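## Task

Scene 1, load map red 7 -> C8. Take out of carrier TC every vial that is not on the map and put each in an empty well of rack R1. If red 7 (kept in R1 when not in TC) is not yet in well C8 of TC, place it there. Then carry TC from transfer nest N1 to raised nest N2 and set it flat between N2's locators, with TC's well A1 at the N2 corner labelled A1. Last, return forceps T1 to holder H1 with both tips in one slot and H1 upright and flat on its base. Any vial you move must stand on the bottom of its well. Vials you don't move must still stand in their own wells, and R1 must stay seated in its nest. Nothing may stay in place only because the robot holds it: release everything and move the arms away at the end.

## Robot and tools

Robot: two 6-joint arms, left_arm and right_arm, each with a parallel two-finger gripper. Joint order on each arm: waist, shoulder, elbow, wrist pitch, wrist yaw, wrist roll. Stated ranges in radians: waist -2.618 to 3.054, shoulder 0.000 to 3.142, elbow 0.000 to 3.142, wrist pitch -1.571 to 1.571, wrist yaw -1.571 to 1.571, wrist roll -2.094 to 2.094. The true ends may differ by up to 0.036 rad.

Scene frame (used in all results): origin on the table top midway between the arms, +z up, +x out across the table, +y toward left_arm. The arm bases sit at left_arm (-0.046, +0.236, 0) and right_arm (-0.050, -0.255, 0) m, almost unrotated. N1 lies between the arms; N2 is on the right_arm side. "Left" and "right" are arm names, not image sides.

Labware: vials are identified by cap colour plus the digit on the cap (a bar under the digit marks which way is up). R1 and TC have well labels printed on top: row letters, column numbers, a triangle at A1. Vials are picked up by the cap using forceps T1, which live in holder H1.

Tool execute_actions, argument "actions": a list with zero or one entry, plus optional "pictures" (true/false).
- Empty list: no motion, returns the current state with camera images.
- Move: {"rows": [[14 numbers], ...], "steps": n}. 1 to 15 rows, steps 3 to 15 (default 15), each step 1/30 s. Row k is used on step k; the last row repeats if steps exceed rows. Every row is one flat list of 14 numbers for both arms together, even if one arm stays still: left_arm's six joints then its grip, then right_arm's six joints then its grip. Joint numbers are absolute target angles in radians, in the same form as the printed Joint positions, not offsets. A target more than 0.036 rad beyond a stated end, and beyond the current angle, makes the whole call rejected (nothing is sent). Targets past the real end are clipped, with a "joint sent to its limit" note that may refer to an earlier action.
- Grip number: absolute motor target from -1 (closed) to +1 (fully open). Pads touch at about -0.94; each millimetre of object width adds about 0.0208. Sending a number below the width reading squeezes harder, up to roughly 50-62 N per pad (less on thin parts). To keep a hold, keep repeating the closing number in later rows.
- Wait: {"steps": n} with no rows, n up to 300, counted from the previous result.
The arms keep chasing the last row sent while you think or wait, until motion settles or a step is HELD. Each action's result is returned 3 steps early; those steps still run before the next action.

Motion limits: per step each joint target is held within a lead of its measured angle (waist 0.202, shoulder 0.258, elbow 0.238, wrist pitch 0.573, wrist yaw and roll 0.522 rad), and targets that would shift the gripper over 70 mm in one step are scaled back. Friction can leave a joint up to about 0.031 rad short, so tiny changes may not move it.

Results: a state line per arm, left_arm: ... | right_arm: ..., giving end_effector_position (metres, scene frame; the point between the pads, about 1 cm behind the fingertips) and end_effector_quat_wxyz. This reported position can be off, more so at long reach. The gripper's fingers point along its +z and close along its y. Also printed: Joint positions and Joint velocities per arm (six angles in rad plus opening in metres, 0.093 open to 0.000 closed; on a held rigid part the opening settles up to about 12 mm below its width) and grip_measured on the -1..+1 scale (each gripper offset by up to about 0.02). "joint command not followed" means the clearance check altered or blocked joint targets on some steps; HELD marks steps where the row was not sent. MOTOR HOT appears from 75 °C; OVER-TEMPERATURE FAULT means the arm was stopped (90 °C: 10 s stop; 100 °C: arm goes limp and falls). Holding loads for long heats motors.

Tool zoom_image: {"camera": name, "region": [x0, y0, x1, y1]} in pixels of that camera's latest full image, origin top-left, region at most 504 by 504. Cameras (504x504 each): cam_head_left, cam_head_right, cam_high, cam_low, cam_left_wrist, cam_right_wrist. Calibrations are given; wrist camera poses follow the arm joints.

Tool read_manual: {"section": "licences"} returns only licence text; it moves nothing.



Avoid: anything leaving the table, dropping or slamming parts, hard collisions, strong pushes, and the arms striking or pressing on each other. Brief external tugs on held parts or nudges to loose items can happen. Move smoothly; end with grippers open and clear of the labware.

Each tool is called by a JSON object that holds its "name" and its "arguments", one argument or row to a line.

## Session

{"name": "execute_actions", "arguments": {
  "actions": []
}}

Scene clock: 0.00 s of 18600.00 s.
left_arm: end_effector_position=(+0.4963, +0.3271, +0.1167) grip_measured=+1.000 end_effector_quat_wxyz=(+0.732, -0.214, +0.619, +0.189) | right_arm: end_effector_position=(-0.0496, +0.1126, +0.1756) grip_measured=+1.000 end_effector_quat_wxyz=(-0.291, +0.844, -0.387, -0.230)
Joint positions: left_arm=[-0.022  2.358  1.06   1.47  -0.58   0.015  0.093] | right_arm=[ 1.442  1.325  1.018 -0.535 -0.236 -0.728  0.093]
Joint velocities: left_arm=[-0.002 -0.022 -0.017 -0.022  0.037 -0.051  0.   ] | right_arm=[ 0.007 -0.002  0.027  0.007 -0.037  0.007  0.   ]
Motor temperatures (°C, as the motors report them): left_arm=[25 27 27 25 25 24] | right_arm=[25 25 26 26 24 27]

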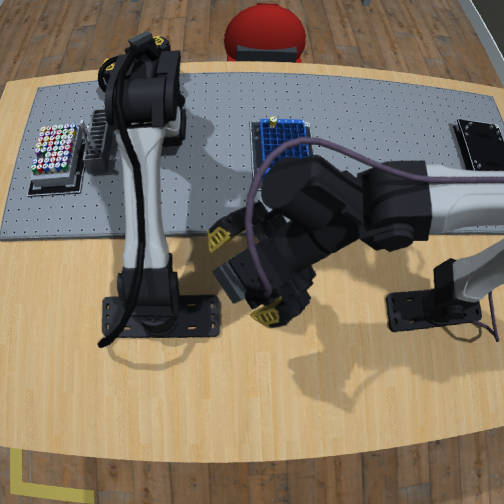

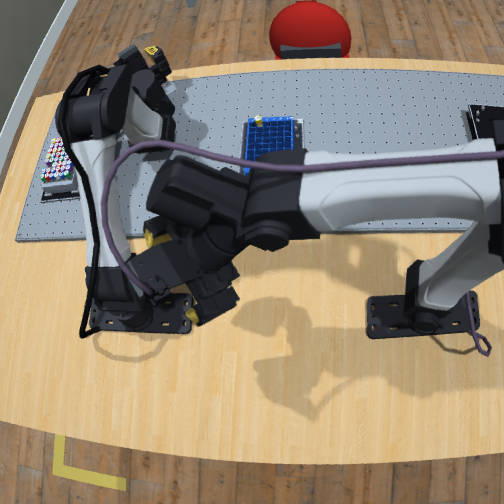

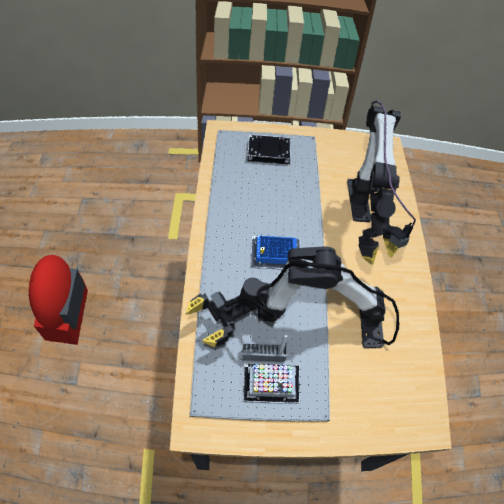

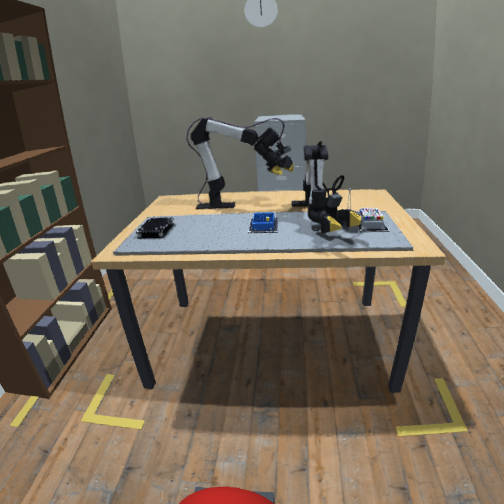

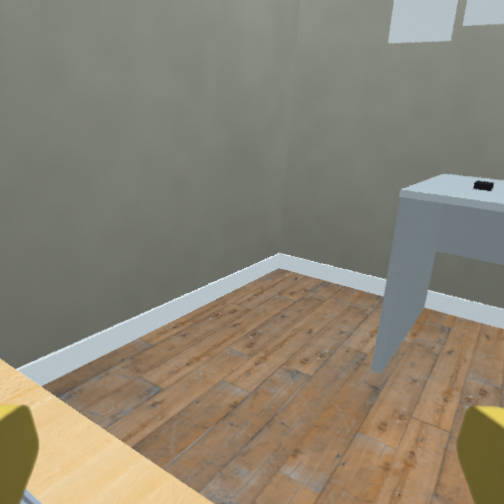

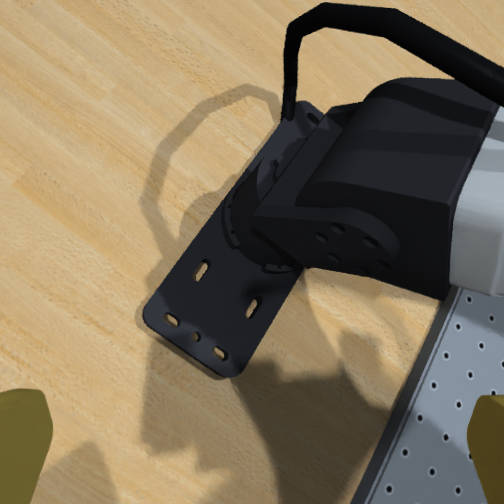

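{"name": "execute_actions", "arguments": {
  "actions": [
    {"rows":[[-0.022,1.6,1.06,0.5,-0.58,0,1, -0.6,0.8,0.8,-0.5,0,0,1]]}
  ]
}}

{"name": "execute_actions", "arguments": {
  "actions": [
    {"steps":45}
  ]
}}

{"name": "execute_actions", "arguments": {
  "actions": [
    {"rows":[[1.8,0.6,0.6,-0.5,0,0,1, -1.6,0.6,0.6,-0.5,0,0,1]]}
  ]
}}

{"name": "execute_actions", "arguments": {
  "actions": [
    {"steps":60}
  ],
  "pictures": true
}}

Scene clock: 0.67 s of 18600.00 s.
left_arm: end_effector_position=(+0.4364, +0.3270, +0.3235) grip_measured=+1.000 end_effector_quat_wxyz=(+0.708, -0.208, +0.646, +0.194) | right_arm: end_effector_position=(+0.1632, -0.0518, +0.2607) grip_measured=+1.000 end_effector_quat_wxyz=(+0.496, -0.351, +0.773, +0.183)
Joint positions: left_arm=[-0.022  1.598  1.061  0.629 -0.579  0.007  0.093] | right_arm=[ 0.724  0.788  0.816 -0.485 -0.03  -0.087  0.093]
Joint velocities: left_arm=[-0.007 -0.842  0.247 -0.154 -0.007 -0.037  0.   ] | right_arm=[-2.103  0.002  0.002 -0.007  0.154  0.505  0.   ]
Motor temperatures (°C, as the motors report them): left_arm=[25 27 27 25 25 24] | right_arm=[25 25 26 26 24 27]
Steps of this call (steps 1 to 8: nothing new was sent; steps 9 to 20: the first 12 steps of this action). Readings (joint positions):
9: left_arm=[-0.022 2.329 1.057 1.397 -0.580 0.012] | right_arm=[1.429 1.305 0.996 -0.516 -0.225 -0.678]
10: left_arm=[-0.022 2.275 1.049 1.257 -0.580 0.011] | right_arm=[1.392 1.256 0.948 -0.503 -0.200 -0.604]
12: left_arm=[-0.022 2.137 1.047 1.016 -0.580 0.010] | right_arm=[1.279 1.131 0.864 -0.508 -0.144 -0.448]
16: left_arm=[-0.022 1.826 1.047 0.711 -0.579 0.009] | right_arm=[1.018 0.876 0.816 -0.513 -0.067 -0.208]
20: the state above

Scene clock: 2.17 s of 18600.00 s.
left_arm: end_effector_position=(+0.4361, +0.3270, +0.3073) grip_measured=+1.000 end_effector_quat_wxyz=(+0.675, -0.199, +0.681, +0.204) | right_arm: end_effector_position=(+0.1970, -0.4162, +0.2597) grip_measured=+1.000 end_effector_quat_wxyz=(+0.505, +0.241, +0.815, -0.153)
Joint positions: left_arm=[-0.022  1.588  1.072  0.51  -0.579  0.005  0.093] | right_arm=[-0.595  0.789  0.815 -0.486  0.007 -0.003  0.093]
Joint velocities: left_arm=[ 0.012 -0.007 -0.007  0.007  0.051 -0.051  0.   ] | right_arm=[-0.002 -0.007  0.007  0.037 -0.037 -0.037  0.   ]
Motor temperatures (°C, as the motors report them): left_arm=[25 27 27 25 25 24] | right_arm=[25 25 26 27 24 27]
Kept back: nothing.
Steps of this call (steps 1 to 3: the last 3 steps of your previous action; steps 4 to 45: the robot went on to your last target). Readings (joint positions):
1: left_arm=[-0.022 1.578 1.068 0.626 -0.579 0.006] | right_arm=[0.652 0.789 0.816 -0.486 -0.025 -0.070]
2: left_arm=[-0.022 1.569 1.072 0.623 -0.579 0.006] | right_arm=[0.579 0.789 0.815 -0.486 -0.021 -0.057]
4: left_arm=[-0.022 1.571 1.072 0.595 -0.579 0.005] | right_arm=[0.434 0.789 0.815 -0.486 -0.015 -0.038]
8: left_arm=[-0.022 1.587 1.072 0.539 -0.579 0.005] | right_arm=[0.144 0.789 0.815 -0.486 -0.007 -0.018]
45: the state above
All arms were judged still, so your last target was given up. Only a new action makes them travel on or press farther. Fingers that are still opening or closing keep moving.

Scene clock: 2.57 s of 18600.00 s.
left_arm: end_effector_position=(+0.2624, +0.3993, +0.1668) grip_measured=+1.000 end_effector_quat_wxyz=(+0.448, -0.214, +0.852, +0.164) | right_arm: end_effector_position=(-0.0021, -0.5128, +0.2080) grip_measured=+1.000 end_effector_quat_wxyz=(+0.392, +0.549, +0.662, -0.326)
Joint positions: left_arm=[ 0.394  1.101  0.663 -0.145 -0.153  0.005  0.093] | right_arm=[-1.411  0.612  0.608 -0.496 -0.002 -0.002  0.093]
Joint velocities: left_arm=[ 1.521 -1.668 -0.73  -1.956  0.755  0.051  0.   ] | right_arm=[-2.112  0.007 -0.002 -0.007 -0.007  0.007  0.   ]
Motor temperatures (°C, as the motors report them): left_arm=[25 27 27 25 25 24] | right_arm=[25 25 26 27 24 27]
Steps of this call (steps 1 to 12: the first 12 steps of this action). Readings (joint positions):
1: left_arm=[-0.009 1.570 1.057 0.480 -0.531 0.005] | right_arm=[-0.621 0.770 0.790 -0.465 -0.007 -0.005]
2: left_arm=[0.015 1.528 1.015 0.421 -0.464 0.005] | right_arm=[-0.684 0.720 0.736 -0.451 -0.012 -0.005]
4: left_arm=[0.086 1.440 0.929 0.306 -0.371 0.005] | right_arm=[-0.831 0.631 0.647 -0.472 -0.007 -0.004]
8: left_arm=[0.227 1.283 0.779 0.100 -0.256 0.005] | right_arm=[-1.121 0.612 0.608 -0.496 -0.003 -0.003]
12: the state above

Scene clock: 4.57 s of 18600.00 s.
left_arm: end_effector_position=(-0.1097, +0.4885, +0.2111) grip_measured=+1.000 end_effector_quat_wxyz=(-0.316, +0.674, -0.527, -0.410) | right_arm: end_effector_position=(-0.0514, -0.5171, +0.2080) grip_measured=+1.000 end_effector_quat_wxyz=(+0.358, +0.610, +0.607, -0.363)
Joint positions: left_arm=[ 1.79   0.595  0.603 -0.49  -0.009  0.002  0.093] | right_arm=[-1.594  0.612  0.608 -0.496  0.007 -0.001  0.093]
Joint velocities: left_arm=[-0.032 -0.002  0.002  0.007  0.007 -0.022  0.   ] | right_arm=[-0.007  0.007  0.002 -0.007  0.007  0.007  0.   ]
Motor temperatures (°C, as the motors report them): left_arm=[25 27 27 26 25 24] | right_arm=[25 25 26 27 24 27]
Kept back: nothing.
Steps of this call (steps 1 to 3: the last 3 steps of your previous action; steps 4 to 45: the robot went on to your last target; steps 46 to 60: nothing new was sent). Readings (joint positions):
1: left_arm=[0.452 1.036 0.640 -0.211 -0.127 0.005] | right_arm=[-1.482 0.612 0.608 -0.496 -0.001 -0.002]
2: left_arm=[0.520 0.961 0.621 -0.273 -0.100 0.004] | right_arm=[-1.540 0.612 0.608 -0.496 0.004 -0.002]
4: left_arm=[0.664 0.796 0.604 -0.367 -0.066 0.003] | right_arm=[-1.590 0.612 0.608 -0.496 0.009 -0.001]
8: left_arm=[0.953 0.598 0.603 -0.416 -0.036 0.003] | right_arm=[-1.594 0.612 0.608 -0.496 0.008 -0.001]
60: the state above
All arms were judged still, so your last target was given up. Only a new action makes them travel on or press farther. Fingers that are still opening or closing keep moving.
camera_calibration (this result's frames):
cam_left_wrist: T_world_to_cam=[[0.966988, 0.254415, 0.0144192, -0.0206298], [0.212128, -0.772328, -0.598758, 0.562922], [-0.141196, 0.58205, -0.8008, -0.0466024], [0, 0, 0, 1]] pos_world=[-0.106043, 0.467134, 0.300032]
cam_right_wrist: T_world_to_cam=[[-0.999954, -0.00852858, 0.00427709, -0.0545417], [-0.00943147, 0.81587, -0.578159, 0.583012], [0.00144132, -0.578173, -0.815913, -0.0518738], [0, 0, 0, 1]] pos_world=[-0.0489658, -0.506119, 0.294982]

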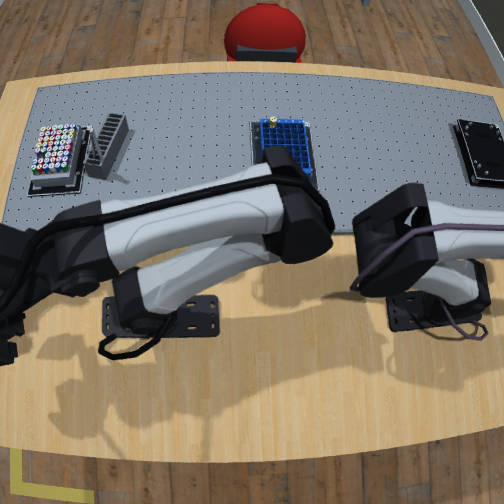

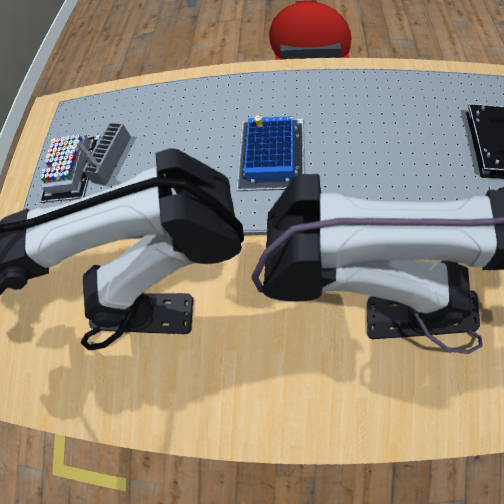

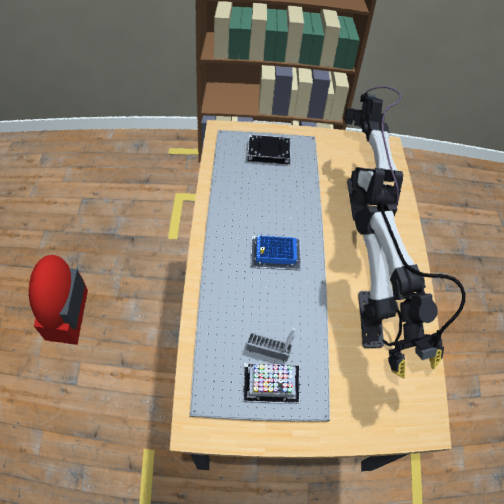

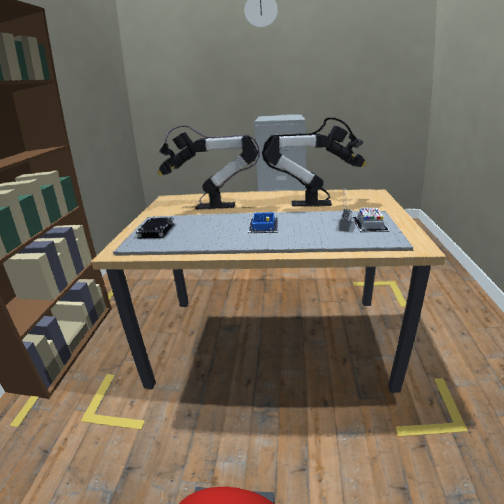

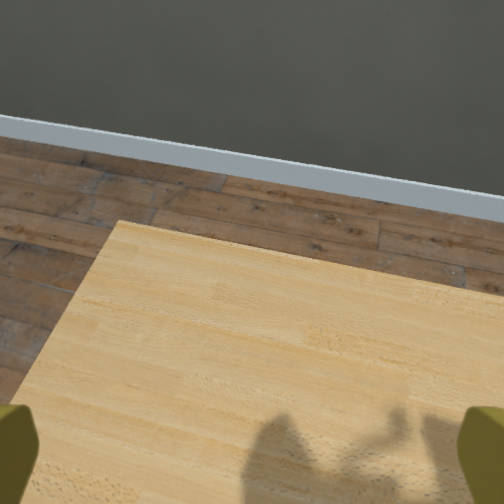

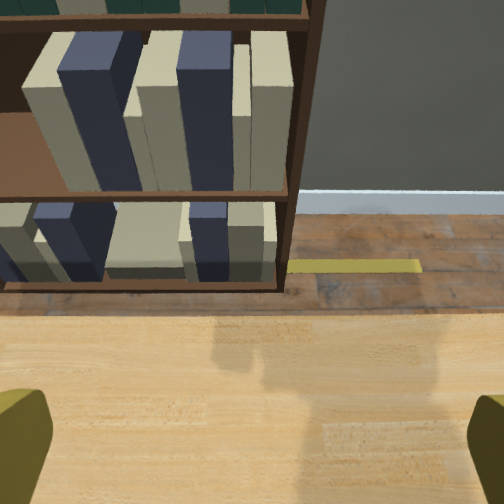

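Oops, bumped the holder; still standing.

{"name": "zoom_image", "arguments": {
  "camera": "cam_head_left",
  "region": [20,100,140,200]
}}

{"name": "zoom_image", "arguments": {
  "camera": "cam_high",
  "region": [230,320,320,410]
}}

{"name": "zoom_image", "arguments": {
  "camera": "cam_head_right",
  "region": [230,105,320,195]
}}

{"name": "zoom_image", "arguments": {
  "camera": "cam_low",
  "region": [320,180,400,240]
}}

Region (20, 100, 140, 200) of cam_head_left's 504x504 image, scaled by 4.200, with more detail than that image has.

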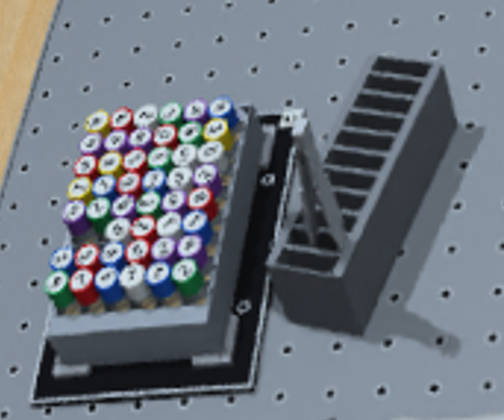

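Region (230, 320, 320, 410) of cam_high's 504x504 image, scaled by 5.600, with more detail than that image has.

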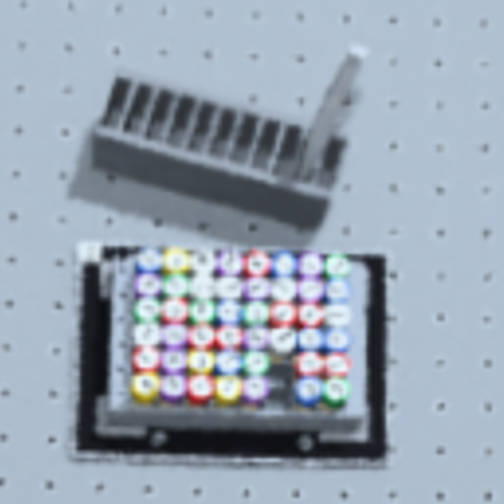

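Region (230, 105, 320, 195) of cam_head_right's 504x504 image, scaled by 5.600, with more detail than that image has.

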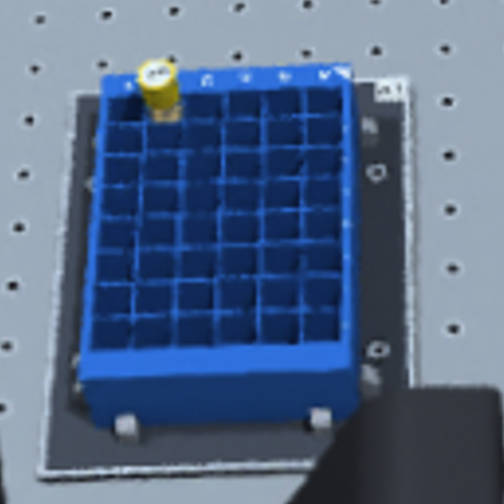

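Region (320, 180, 400, 240) of cam_low's 504x504 image, scaled by 6.300, with more detail than that image has; it fills the top 378 rows of this view, and the rest is white.

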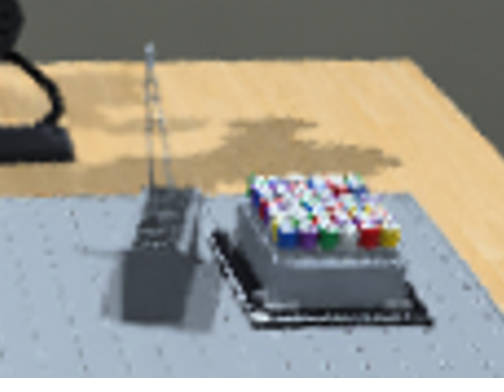

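{"name": "execute_actions", "arguments": {
  "actions": [
    {"rows":[[1.8,1.7,2.0,-1.57,0,0,1, -1.6,0.6,0.6,-0.5,0,0,1]]}
  ]
}}

{"name": "execute_actions", "arguments": {
  "actions": [
    {"steps":30}
  ]
}}

{"name": "execute_actions", "arguments": {
  "actions": [
    {"rows":[[0.6,1.7,2.0,-1.57,0,0,1, -1.0,0.6,0.6,-0.5,0,0,1]]}
  ]
}}

{"name": "execute_actions", "arguments": {
  "actions": [
    {"steps":40}
  ],
  "pictures": true
}}

Scene clock: 5.63 s of 18600.00 s.
left_arm: end_effector_position=(-0.1165, +0.5164, +0.1962) grip_measured=+1.000 end_effector_quat_wxyz=(-0.031, +0.785, -0.617, -0.047) | right_arm: end_effector_position=(-0.0514, -0.5171, +0.2080) grip_measured=+1.000 end_effector_quat_wxyz=(+0.358, +0.610, +0.607, -0.363)
Joint positions: left_arm=[ 1.79   1.561  1.559 -1.457 -0.009  0.002  0.093] | right_arm=[-1.594  0.612  0.608 -0.496  0.007 -0.001  0.093]
Joint velocities: left_arm=[-0.022  2.342  2.405 -0.813  0.007  0.022  0.   ] | right_arm=[-0.027 -0.002  0.002 -0.022 -0.022 -0.051  0.   ]
Motor temperatures (°C, as the motors report them): left_arm=[25 27 28 26 25 24] | right_arm=[25 25 27 28 24 27]
Steps of this call (steps 1 to 20: nothing new was sent; steps 21 to 32: the first 12 steps of this action). Readings (joint positions):
21: left_arm=[1.790 0.626 0.644 -0.571 -0.009 0.002] | right_arm=[-1.594 0.612 0.608 -0.496 0.007 -0.001]
22: left_arm=[1.790 0.702 0.725 -0.696 -0.009 0.002] | right_arm=[-1.594 0.612 0.608 -0.496 0.007 -0.001]
24: left_arm=[1.790 0.876 0.892 -0.908 -0.009 0.002] | right_arm=[-1.594 0.612 0.608 -0.496 0.007 -0.001]
28: left_arm=[1.790 1.222 1.225 -1.288 -0.009 0.002] | right_arm=[-1.594 0.612 0.608 -0.496 0.007 -0.001]
32: the state above

Scene clock: 6.63 s of 18600.00 s.
left_arm: end_effector_position=(-0.1295, +0.5695, +0.2736) grip_measured=+1.000 end_effector_quat_wxyz=(-0.092, +0.777, -0.610, -0.125) | right_arm: end_effector_position=(-0.0514, -0.5171, +0.2080) grip_measured=+1.000 end_effector_quat_wxyz=(+0.358, +0.610, +0.607, -0.363)
Joint positions: left_arm=[ 1.79   1.696  1.993 -1.556 -0.009  0.002  0.093] | right_arm=[-1.594  0.612  0.608 -0.496  0.007 -0.001  0.093]
Joint velocities: left_arm=[-0.022 -0.007 -0.012  0.007  0.066 -0.066  0.   ] | right_arm=[-0.007 -0.012 -0.007 -0.066 -0.022 -0.022  0.   ]
Motor temperatures (°C, as the motors report them): left_arm=[25 28 28 26 25 24] | right_arm=[25 25 27 28 24 27]
Kept back: nothing.
Steps of this call (steps 1 to 3: the last 3 steps of your previous action; steps 4 to 30: the robot went on to your last target). Readings (joint positions):
1: left_arm=[1.790 1.631 1.638 -1.472 -0.009 0.002] | right_arm=[-1.594 0.612 0.608 -0.496 0.007 -0.001]
2: left_arm=[1.790 1.686 1.711 -1.481 -0.009 0.002] | right_arm=[-1.594 0.612 0.608 -0.496 0.007 -0.001]
4: left_arm=[1.790 1.742 1.848 -1.495 -0.009 0.002] | right_arm=[-1.594 0.612 0.608 -0.496 0.007 -0.001]
8: left_arm=[1.790 1.714 1.982 -1.505 -0.009 0.002] | right_arm=[-1.594 0.612 0.608 -0.496 0.007 -0.001]
30: the state above
All arms were judged still, so your last target was given up. Only a new action makes them travel on or press farther. Fingers that are still opening or closing keep moving.

Scene clock: 7.03 s of 18600.00 s.
left_arm: end_effector_position=(+0.1252, +0.5339, +0.2736) grip_measured=+1.000 end_effector_quat_wxyz=(+0.132, -0.494, +0.856, +0.081) | right_arm: end_effector_position=(+0.0961, -0.4728, +0.2080) grip_measured=+1.000 end_effector_quat_wxyz=(+0.451, +0.405, +0.759, -0.239)
Joint positions: left_arm=[ 1.025  1.696  1.993 -1.556 -0.008  0.     0.093] | right_arm=[-1.006  0.612  0.608 -0.496 -0.006  0.001  0.093]
Joint velocities: left_arm=[-1.995  0.002 -0.032 -0.007 -0.066  0.007  0.   ] | right_arm=[ 0.012 -0.012 -0.012 -0.051 -0.007  0.007  0.   ]
Motor temperatures (°C, as the motors report them): left_arm=[25 28 28 26 25 24] | right_arm=[25 25 27 28 24 27]
Steps of this call (steps 1 to 12: the first 12 steps of this action). Readings (joint positions):
1: left_arm=[1.772 1.696 1.993 -1.556 -0.018 0.001] | right_arm=[-1.567 0.612 0.608 -0.496 0.020 0.001]
2: left_arm=[1.728 1.696 1.993 -1.556 -0.025 0.000] | right_arm=[-1.500 0.612 0.608 -0.496 0.022 0.001]
4: left_arm=[1.596 1.696 1.993 -1.556 -0.023 0.000] | right_arm=[-1.355 0.612 0.608 -0.496 0.016 0.001]
8: left_arm=[1.311 1.696 1.993 -1.556 -0.014 0.000] | right_arm=[-1.074 0.612 0.608 -0.496 0.004 0.001]
12: the state above

Scene clock: 8.37 s of 18600.00 s.
left_arm: end_effector_position=(+0.2369, +0.4310, +0.2736) grip_measured=+1.000 end_effector_quat_wxyz=(+0.149, -0.295, +0.943, +0.042) | right_arm: end_effector_position=(+0.0960, -0.4728, +0.2080) grip_measured=+1.000 end_effector_quat_wxyz=(+0.451, +0.405, +0.759, -0.239)
Joint positions: left_arm=[ 0.589  1.696  1.993 -1.556  0.01   0.     0.093] | right_arm=[-1.006  0.612  0.608 -0.496 -0.006  0.001  0.093]
Joint velocities: left_arm=[-0.017  0.002 -0.012  0.051  0.022 -0.037  0.   ] | right_arm=[-0.002  0.007  0.012 -0.022  0.007  0.037  0.   ]
Motor temperatures (°C, as the motors report them): left_arm=[25 28 28 26 25 24] | right_arm=[25 25 27 28 24 27]
Kept back: nothing.
Steps of this call (steps 1 to 3: the last 3 steps of your previous action; steps 4 to 30: the robot went on to your last target; steps 31 to 40: nothing new was sent). Readings (joint positions):
1: left_arm=[0.954 1.696 1.993 -1.556 -0.007 0.000] | right_arm=[-1.006 0.612 0.608 -0.496 -0.006 0.001]
2: left_arm=[0.882 1.696 1.993 -1.556 -0.006 0.000] | right_arm=[-1.006 0.612 0.608 -0.496 -0.006 0.001]
4: left_arm=[0.740 1.696 1.993 -1.556 -0.005 0.000] | right_arm=[-1.006 0.612 0.608 -0.496 -0.006 0.001]
8: left_arm=[0.582 1.696 1.993 -1.556 0.014 0.000] | right_arm=[-1.006 0.612 0.608 -0.496 -0.006 0.001]
40: the state above
All arms were judged still, so your last target was given up. Only a new action makes them travel on or press farther. Fingers that are still opening or closing keep moving.
camera_calibration (this result's frames):
cam_left_wrist: T_world_to_cam=[[0.587134, -0.809324, 0.0163891, 0.205926], [-0.80326, -0.579989, 0.135595, 0.439153], [-0.100235, -0.0927773, -0.990629, 0.418851], [0, 0, 0, 1]] pos_world=[0.273831, 0.460224, 0.352004]
cam_right_wrist: T_world_to_cam=[[-0.821226, -0.570592, -0.0036153, -0.188054], [-0.463803, 0.671194, -0.578261, 0.523488], [0.332377, -0.473206, -0.815844, -0.00862346], [0, 0, 0, 1]] pos_world=[0.0912272, -0.462745, 0.294997]

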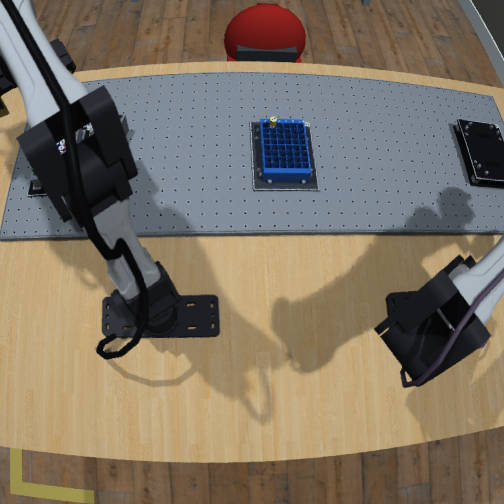

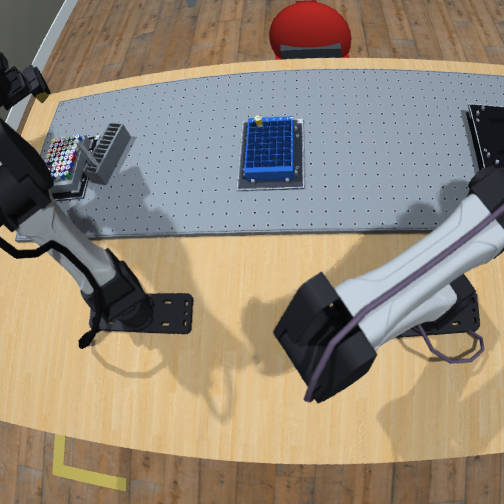

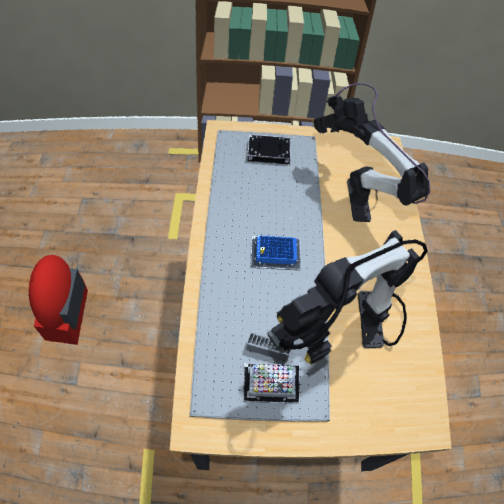

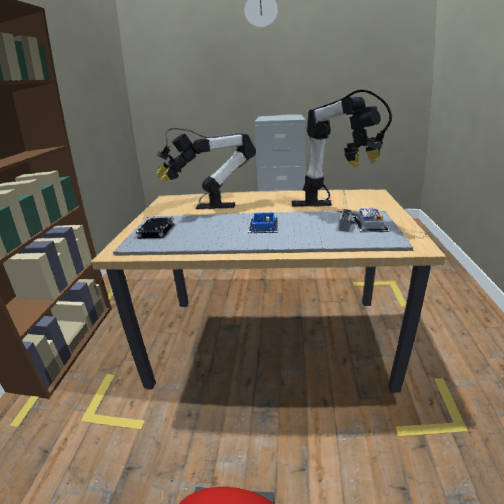

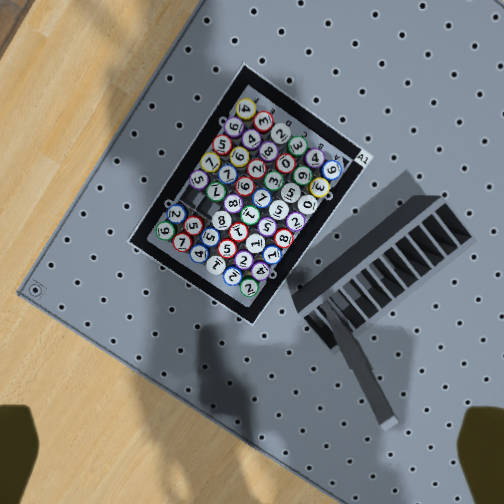

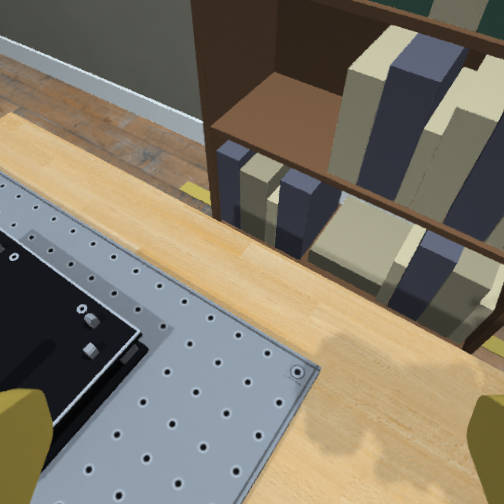

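{"name": "zoom_image", "arguments": {
  "camera": "cam_left_wrist",
  "region": [120,60,420,440]
}}

Region (120, 60, 420, 440) of cam_left_wrist's 504x504 image, scaled by 1.326, with more detail than that image has; it fills the left 398 columns of this view, and the rest is white.

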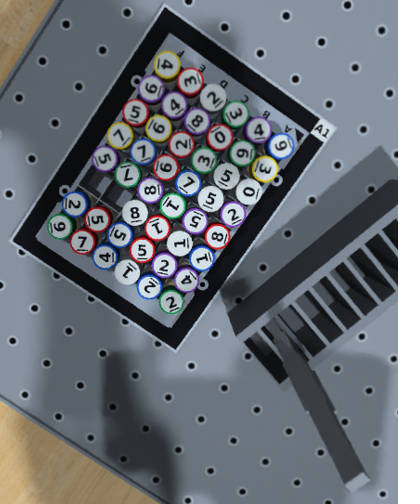

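{"name": "execute_actions", "arguments": {
  "actions": [
    {"rows":[[0.561,1.473,1.536,-1.325,0.333,0.798,0.2, -1.0,0.6,0.6,-0.5,0,0,1]]}
  ]
}}

{"name": "execute_actions", "arguments": {
  "actions": [
    {"steps":30}
  ],
  "pictures": true
}}

Scene clock: 9.63 s of 18600.00 s.
left_arm: end_effector_position=(+0.2291, +0.3595, +0.2272) grip_measured=+0.203 end_effector_quat_wxyz=(+0.197, +0.086, +0.976, -0.036) | right_arm: end_effector_position=(+0.0960, -0.4728, +0.2080) grip_measured=+1.000 end_effector_quat_wxyz=(+0.451, +0.405, +0.759, -0.239)
Joint positions: left_arm=[ 0.569  1.473  1.543 -1.368  0.301  0.722  0.055] | right_arm=[-1.006  0.612  0.608 -0.496 -0.006  0.001  0.093]
Joint velocities: left_arm=[-0.022  0.007 -0.017  0.11   0.212  0.52  -0.   ] | right_arm=[ 0.007 -0.007 -0.012  0.066  0.007 -0.066  0.   ]
Motor temperatures (°C, as the motors report them): left_arm=[25 28 28 26 25 24] | right_arm=[25 25 27 29 24 27]
Steps of this call (steps 1 to 26: nothing new was sent; steps 27 to 38: the first 12 steps of this action). Readings (joint positions):
27: left_arm=[0.589 1.667 1.945 -1.510 0.045 0.071] | right_arm=[-1.006 0.612 0.608 -0.496 -0.006 0.001]
28: left_arm=[0.586 1.614 1.855 -1.452 0.100 0.170] | right_arm=[-1.006 0.612 0.608 -0.496 -0.006 0.001]
30: left_arm=[0.574 1.516 1.697 -1.410 0.184 0.367] | right_arm=[-1.006 0.612 0.608 -0.496 -0.006 0.001]
34: left_arm=[0.569 1.472 1.554 -1.395 0.269 0.620] | right_arm=[-1.006 0.612 0.608 -0.496 -0.006 0.001]
38: the state above

Scene clock: 10.63 s of 18600.00 s.
left_arm: end_effector_position=(+0.2352, +0.3593, +0.2299) grip_measured=+0.203 end_effector_quat_wxyz=(+0.214, +0.123, +0.969, -0.030) | right_arm: end_effector_position=(+0.0960, -0.4728, +0.2080) grip_measured=+1.000 end_effector_quat_wxyz=(+0.451, +0.405, +0.759, -0.239)
Joint positions: left_arm=[ 0.569  1.473  1.543 -1.344  0.323  0.792  0.055] | right_arm=[-1.006  0.612  0.608 -0.496 -0.006  0.001  0.093]
Joint velocities: left_arm=[-0.002 -0.002  0.007  0.007 -0.022  0.007 -0.   ] | right_arm=[-0.002  0.007 -0.002 -0.007  0.007 -0.007  0.   ]
Motor temperatures (°C, as the motors report them): left_arm=[25 28 28 26 25 24] | right_arm=[25 25 27 29 24 27]
Kept back: nothing.
Steps of this call (steps 1 to 3: the last 3 steps of your previous action; steps 4 to 30: the robot went on to your last target). Readings (joint positions):
1: left_arm=[0.569 1.473 1.543 -1.362 0.306 0.737] | right_arm=[-1.006 0.612 0.608 -0.496 -0.006 0.001]
2: left_arm=[0.569 1.473 1.543 -1.358 0.309 0.748] | right_arm=[-1.006 0.612 0.608 -0.496 -0.006 0.001]
4: left_arm=[0.569 1.473 1.543 -1.352 0.314 0.764] | right_arm=[-1.006 0.612 0.608 -0.496 -0.006 0.001]
8: left_arm=[0.569 1.473 1.543 -1.347 0.320 0.781] | right_arm=[-1.006 0.612 0.608 -0.496 -0.006 0.001]
30: the state above
All arms were judged still, so your last target was given up. Only a new action makes them travel on or press farther. Fingers that are still opening or closing keep moving.
camera_calibration (this result's frames):
cam_left_wrist: T_world_to_cam=[[-0.230067, -0.973059, 0.0149908, 0.400911], [-0.973061, 0.230248, 0.0117201, 0.179375], [-0.0148559, -0.0118905, -0.999819, 0.321703], [0, 0, 0, 1]] pos_world=[0.271559, 0.352635, 0.313533]
cam_right_wrist: T_world_to_cam=[[-0.821226, -0.570592, -0.0036153, -0.188054], [-0.463803, 0.671194, -0.578261, 0.523488], [0.332377, -0.473206, -0.815844, -0.00862346], [0, 0, 0, 1]] pos_world=[0.0912272, -0.462745, 0.294997]

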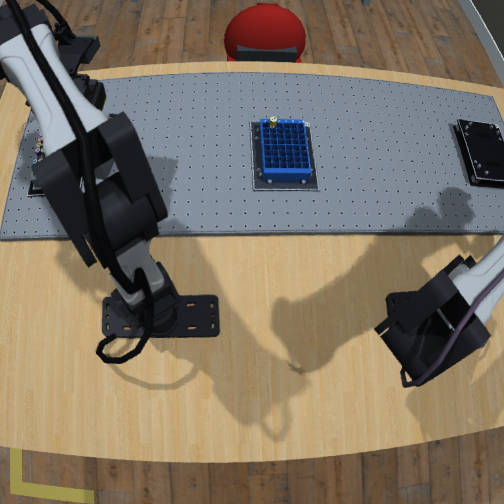

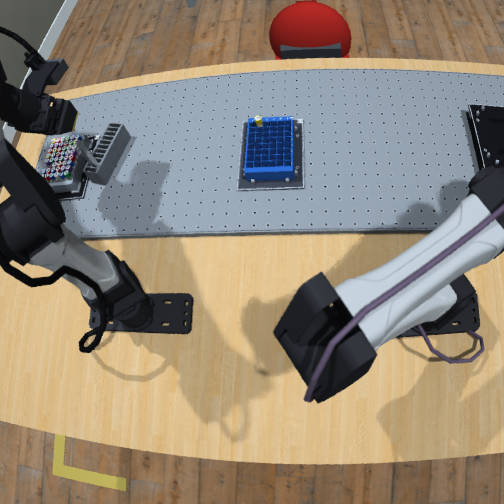

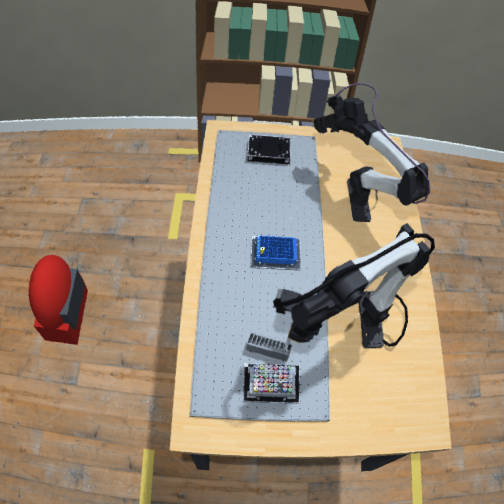

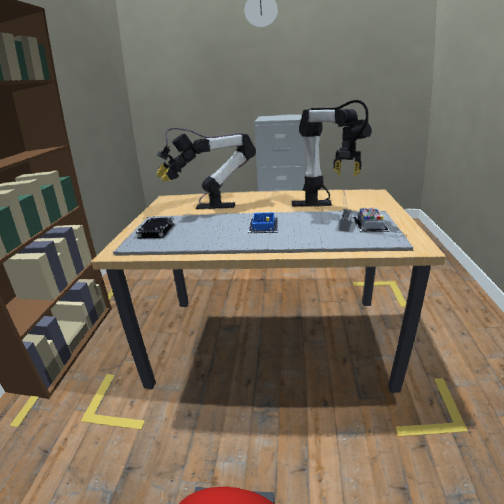

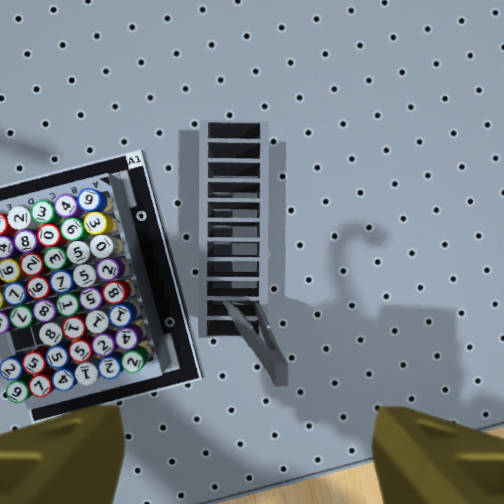

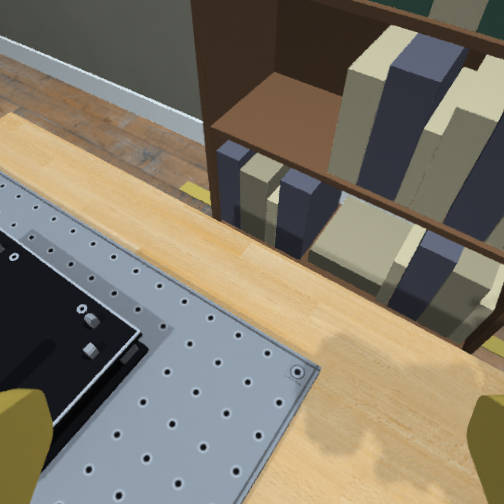

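{"name": "execute_actions", "arguments": {
  "actions": [
    {"rows":[[0.569,1.465,1.48,-1.28,0.333,0.798,0.2, -1.0,0.6,0.6,-0.5,0,0,1],[0.569,1.465,1.48,-1.28,0.333,0.798,0.2, -1.0,0.6,0.6,-0.5,0,0,1],[0.569,1.465,1.48,-1.28,0.333,0.798,0.2, -1.0,0.6,0.6,-0.5,0,0,1],[0.569,1.452,1.40,-1.21,0.333,0.798,0.2, -1.0,0.6,0.6,-0.5,0,0,1],[0.569,1.452,1.40,-1.21,0.333,0.798,0.2, -1.0,0.6,0.6,-0.5,0,0,1],[0.569,1.452,1.40,-1.21,0.333,0.798,0.2, -1.0,0.6,0.6,-0.5,0,0,1],[0.569,1.44,1.32,-1.14,0.333,0.798,0.2, -1.0,0.6,0.6,-0.5,0,0,1],[0.569,1.44,1.32,-1.14,0.333,0.798,0.2, -1.0,0.6,0.6,-0.5,0,0,1],[0.569,1.44,1.32,-1.14,0.333,0.798,0.2, -1.0,0.6,0.6,-0.5,0,0,1],[0.569,1.43,1.238,-1.07,0.333,0.798,0.2, -1.0,0.6,0.6,-0.5,0,0,1]]}
  ]
}}

{"name": "execute_actions", "arguments": {
  "actions": [
    {"rows":[[0.569,1.432,1.18,-1.01,0.333,0.798,0.2, -1.0,0.6,0.6,-0.5,0,0,1],[0.569,1.432,1.18,-1.01,0.333,0.798,0.2, -1.0,0.6,0.6,-0.5,0,0,1],[0.569,1.432,1.18,-1.01,0.333,0.798,0.2, -1.0,0.6,0.6,-0.5,0,0,1],[0.569,1.437,1.12,-0.945,0.333,0.798,0.2, -1.0,0.6,0.6,-0.5,0,0,1],[0.569,1.437,1.12,-0.945,0.333,0.798,0.2, -1.0,0.6,0.6,-0.5,0,0,1],[0.569,1.437,1.12,-0.945,0.333,0.798,0.2, -1.0,0.6,0.6,-0.5,0,0,1],[0.569,1.444,1.06,-0.88,0.333,0.798,0.2, -1.0,0.6,0.6,-0.5,0,0,1],[0.569,1.444,1.06,-0.88,0.333,0.798,0.2, -1.0,0.6,0.6,-0.5,0,0,1],[0.569,1.444,1.06,-0.88,0.333,0.798,0.2, -1.0,0.6,0.6,-0.5,0,0,1],[0.569,1.451,0.997,-0.805,0.333,0.798,0.2, -1.0,0.6,0.6,-0.5,0,0,1]]}
  ]
}}

{"name": "execute_actions", "arguments": {
  "actions": [
    {"steps":25}
  ],
  "pictures": true
}}

Scene clock: 11.57 s of 18600.00 s.
left_arm: end_effector_position=(+0.2284, +0.3540, +0.1632) grip_measured=+0.203 end_effector_quat_wxyz=(+0.190, +0.118, +0.973, -0.053) | right_arm: end_effector_position=(+0.0960, -0.4728, +0.2080) grip_measured=+1.000 end_effector_quat_wxyz=(+0.451, +0.405, +0.759, -0.239)
Joint positions: left_arm=[ 0.569  1.454  1.272 -1.16   0.327  0.792  0.055] | right_arm=[-1.006  0.612  0.608 -0.496 -0.006  0.001  0.093]
Joint velocities: left_arm=[-0.007 -0.017 -0.569  0.315  0.007 -0.022  0.   ] | right_arm=[-0.012 -0.007 -0.002 -0.037 -0.022 -0.007  0.   ]
Motor temperatures (°C, as the motors report them): left_arm=[25 28 28 26 25 24] | right_arm=[25 25 27 29 24 27]
Steps of this call (steps 1 to 16: nothing new was sent; steps 17 to 28: the first 12 steps of this action). Readings (joint positions):
17: left_arm=[0.569 1.472 1.536 -1.336 0.324 0.792] | right_arm=[-1.006 0.612 0.608 -0.496 -0.006 0.001]
18: left_arm=[0.569 1.471 1.524 -1.326 0.325 0.792] | right_arm=[-1.006 0.612 0.608 -0.496 -0.006 0.001]
20: left_arm=[0.569 1.469 1.489 -1.303 0.325 0.792] | right_arm=[-1.006 0.612 0.608 -0.496 -0.006 0.001]
24: left_arm=[0.569 1.460 1.378 -1.233 0.326 0.792] | right_arm=[-1.006 0.612 0.608 -0.496 -0.006 0.001]
28: the state above

Scene clock: 12.07 s of 18600.00 s.
left_arm: end_effector_position=(+0.2284, +0.3537, +0.1044) grip_measured=+0.203 end_effector_quat_wxyz=(+0.199, +0.120, +0.971, -0.046) | right_arm: end_effector_position=(+0.0960, -0.4728, +0.2080) grip_measured=+1.000 end_effector_quat_wxyz=(+0.451, +0.405, +0.759, -0.239)
Joint positions: left_arm=[ 0.569  1.447  1.027 -0.898  0.329  0.793  0.055] | right_arm=[-1.006  0.612  0.608 -0.496 -0.006  0.001  0.093]
Joint velocities: left_arm=[-0.002 -0.022 -0.496  0.388 -0.022  0.007  0.   ] | right_arm=[ 0.022 -0.032 -0.012 -0.007 -0.037 -0.081  0.   ]
Motor temperatures (°C, as the motors report them): left_arm=[25 28 28 26 25 24] | right_arm=[25 25 27 29 24 27]
Steps of this call (steps 1 to 3: the last 3 steps of your previous action; steps 4 to 15: the first 12 steps of this action). Readings (joint positions):
4: left_arm=[0.569 1.452 1.238 -1.116 0.327 0.792] | right_arm=[-1.006 0.612 0.608 -0.496 -0.006 0.001]
5: left_arm=[0.569 1.449 1.225 -1.093 0.327 0.792] | right_arm=[-1.006 0.612 0.608 -0.496 -0.006 0.001]
7: left_arm=[0.569 1.448 1.194 -1.058 0.328 0.792] | right_arm=[-1.006 0.612 0.608 -0.496 -0.006 0.001]
11: left_arm=[0.569 1.447 1.109 -0.979 0.328 0.793] | right_arm=[-1.006 0.612 0.608 -0.496 -0.006 0.001]
15: the state above

Scene clock: 12.90 s of 18600.00 s.
left_arm: end_effector_position=(+0.2373, +0.3597, +0.1025) grip_measured=+0.203 end_effector_quat_wxyz=(+0.219, +0.124, +0.967, -0.029) | right_arm: end_effector_position=(+0.0960, -0.4728, +0.2080) grip_measured=+1.000 end_effector_quat_wxyz=(+0.451, +0.405, +0.759, -0.239)
Joint positions: left_arm=[ 0.569  1.447  1.006 -0.824  0.329  0.793  0.055] | right_arm=[-1.006  0.612  0.608 -0.496 -0.006  0.001  0.093]
Joint velocities: left_arm=[-0.002  0.002 -0.002 -0.037 -0.037  0.051 -0.   ] | right_arm=[ 0.002  0.002 -0.002 -0.007 -0.037 -0.037  0.   ]
Motor temperatures (°C, as the motors report them): left_arm=[25 28 29 26 25 24] | right_arm=[25 25 28 29 24 27]
Kept back: nothing.
Steps of this call (steps 1 to 3: the last 3 steps of your previous action; steps 4 to 25: the robot went on to your last target). Readings (joint positions):
1: left_arm=[0.569 1.447 1.014 -0.888 0.329 0.793] | right_arm=[-1.006 0.612 0.608 -0.496 -0.006 0.001]
2: left_arm=[0.569 1.447 1.008 -0.879 0.329 0.793] | right_arm=[-1.006 0.612 0.608 -0.496 -0.006 0.001]
4: left_arm=[0.569 1.447 1.006 -0.863 0.329 0.793] | right_arm=[-1.006 0.612 0.608 -0.496 -0.006 0.001]
8: left_arm=[0.569 1.447 1.006 -0.838 0.329 0.793] | right_arm=[-1.006 0.612 0.608 -0.496 -0.006 0.001]
25: the state above
camera_calibration (this result's frames):
cam_left_wrist: T_world_to_cam=[[-0.232077, -0.972621, 0.0121503, 0.404298], [-0.972684, 0.232121, 0.00226755, 0.183045], [-0.0050258, -0.0112921, -0.999924, 0.191883], [0, 0, 0, 1]] pos_world=[0.272838, 0.352907, 0.186541]
cam_right_wrist: T_world_to_cam=[[-0.821226, -0.570592, -0.0036153, -0.188054], [-0.463803, 0.671194, -0.578261, 0.523488], [0.332377, -0.473206, -0.815844, -0.00862346], [0, 0, 0, 1]] pos_world=[0.0912272, -0.462745, 0.294997]

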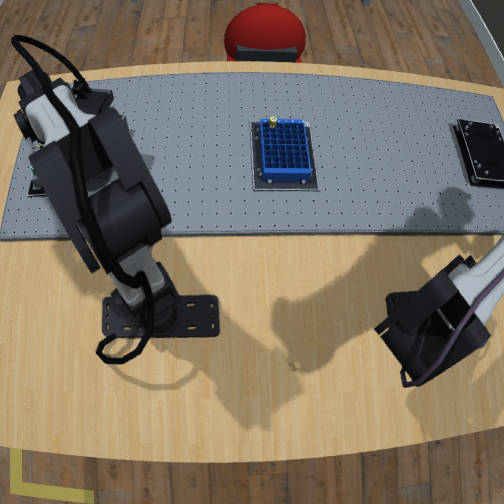

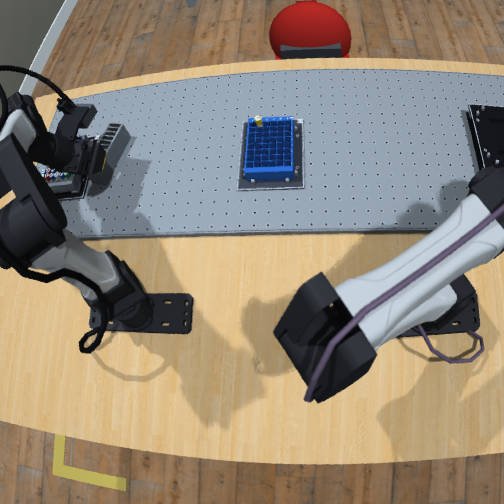

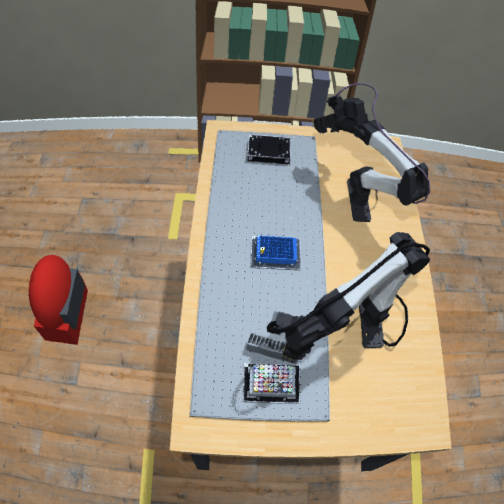

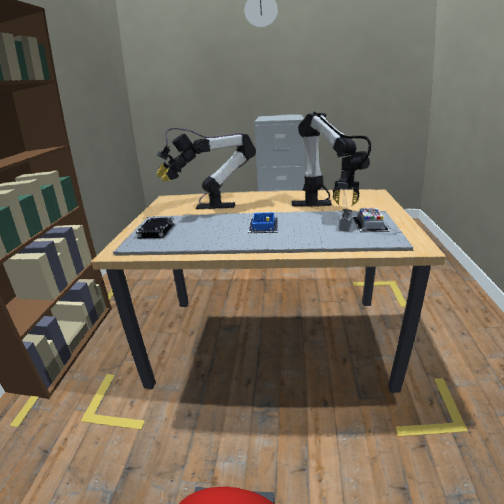

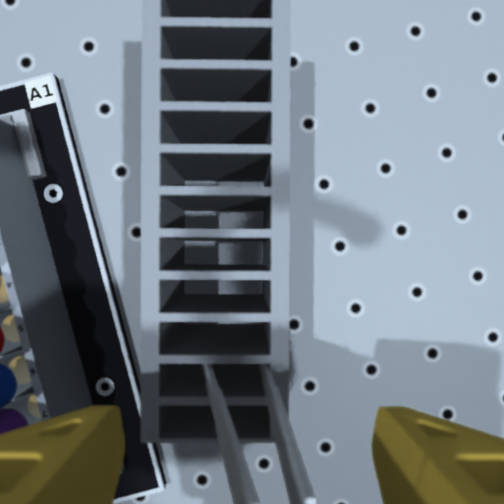

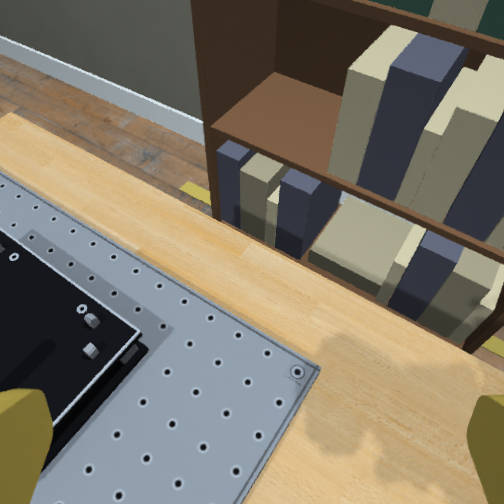

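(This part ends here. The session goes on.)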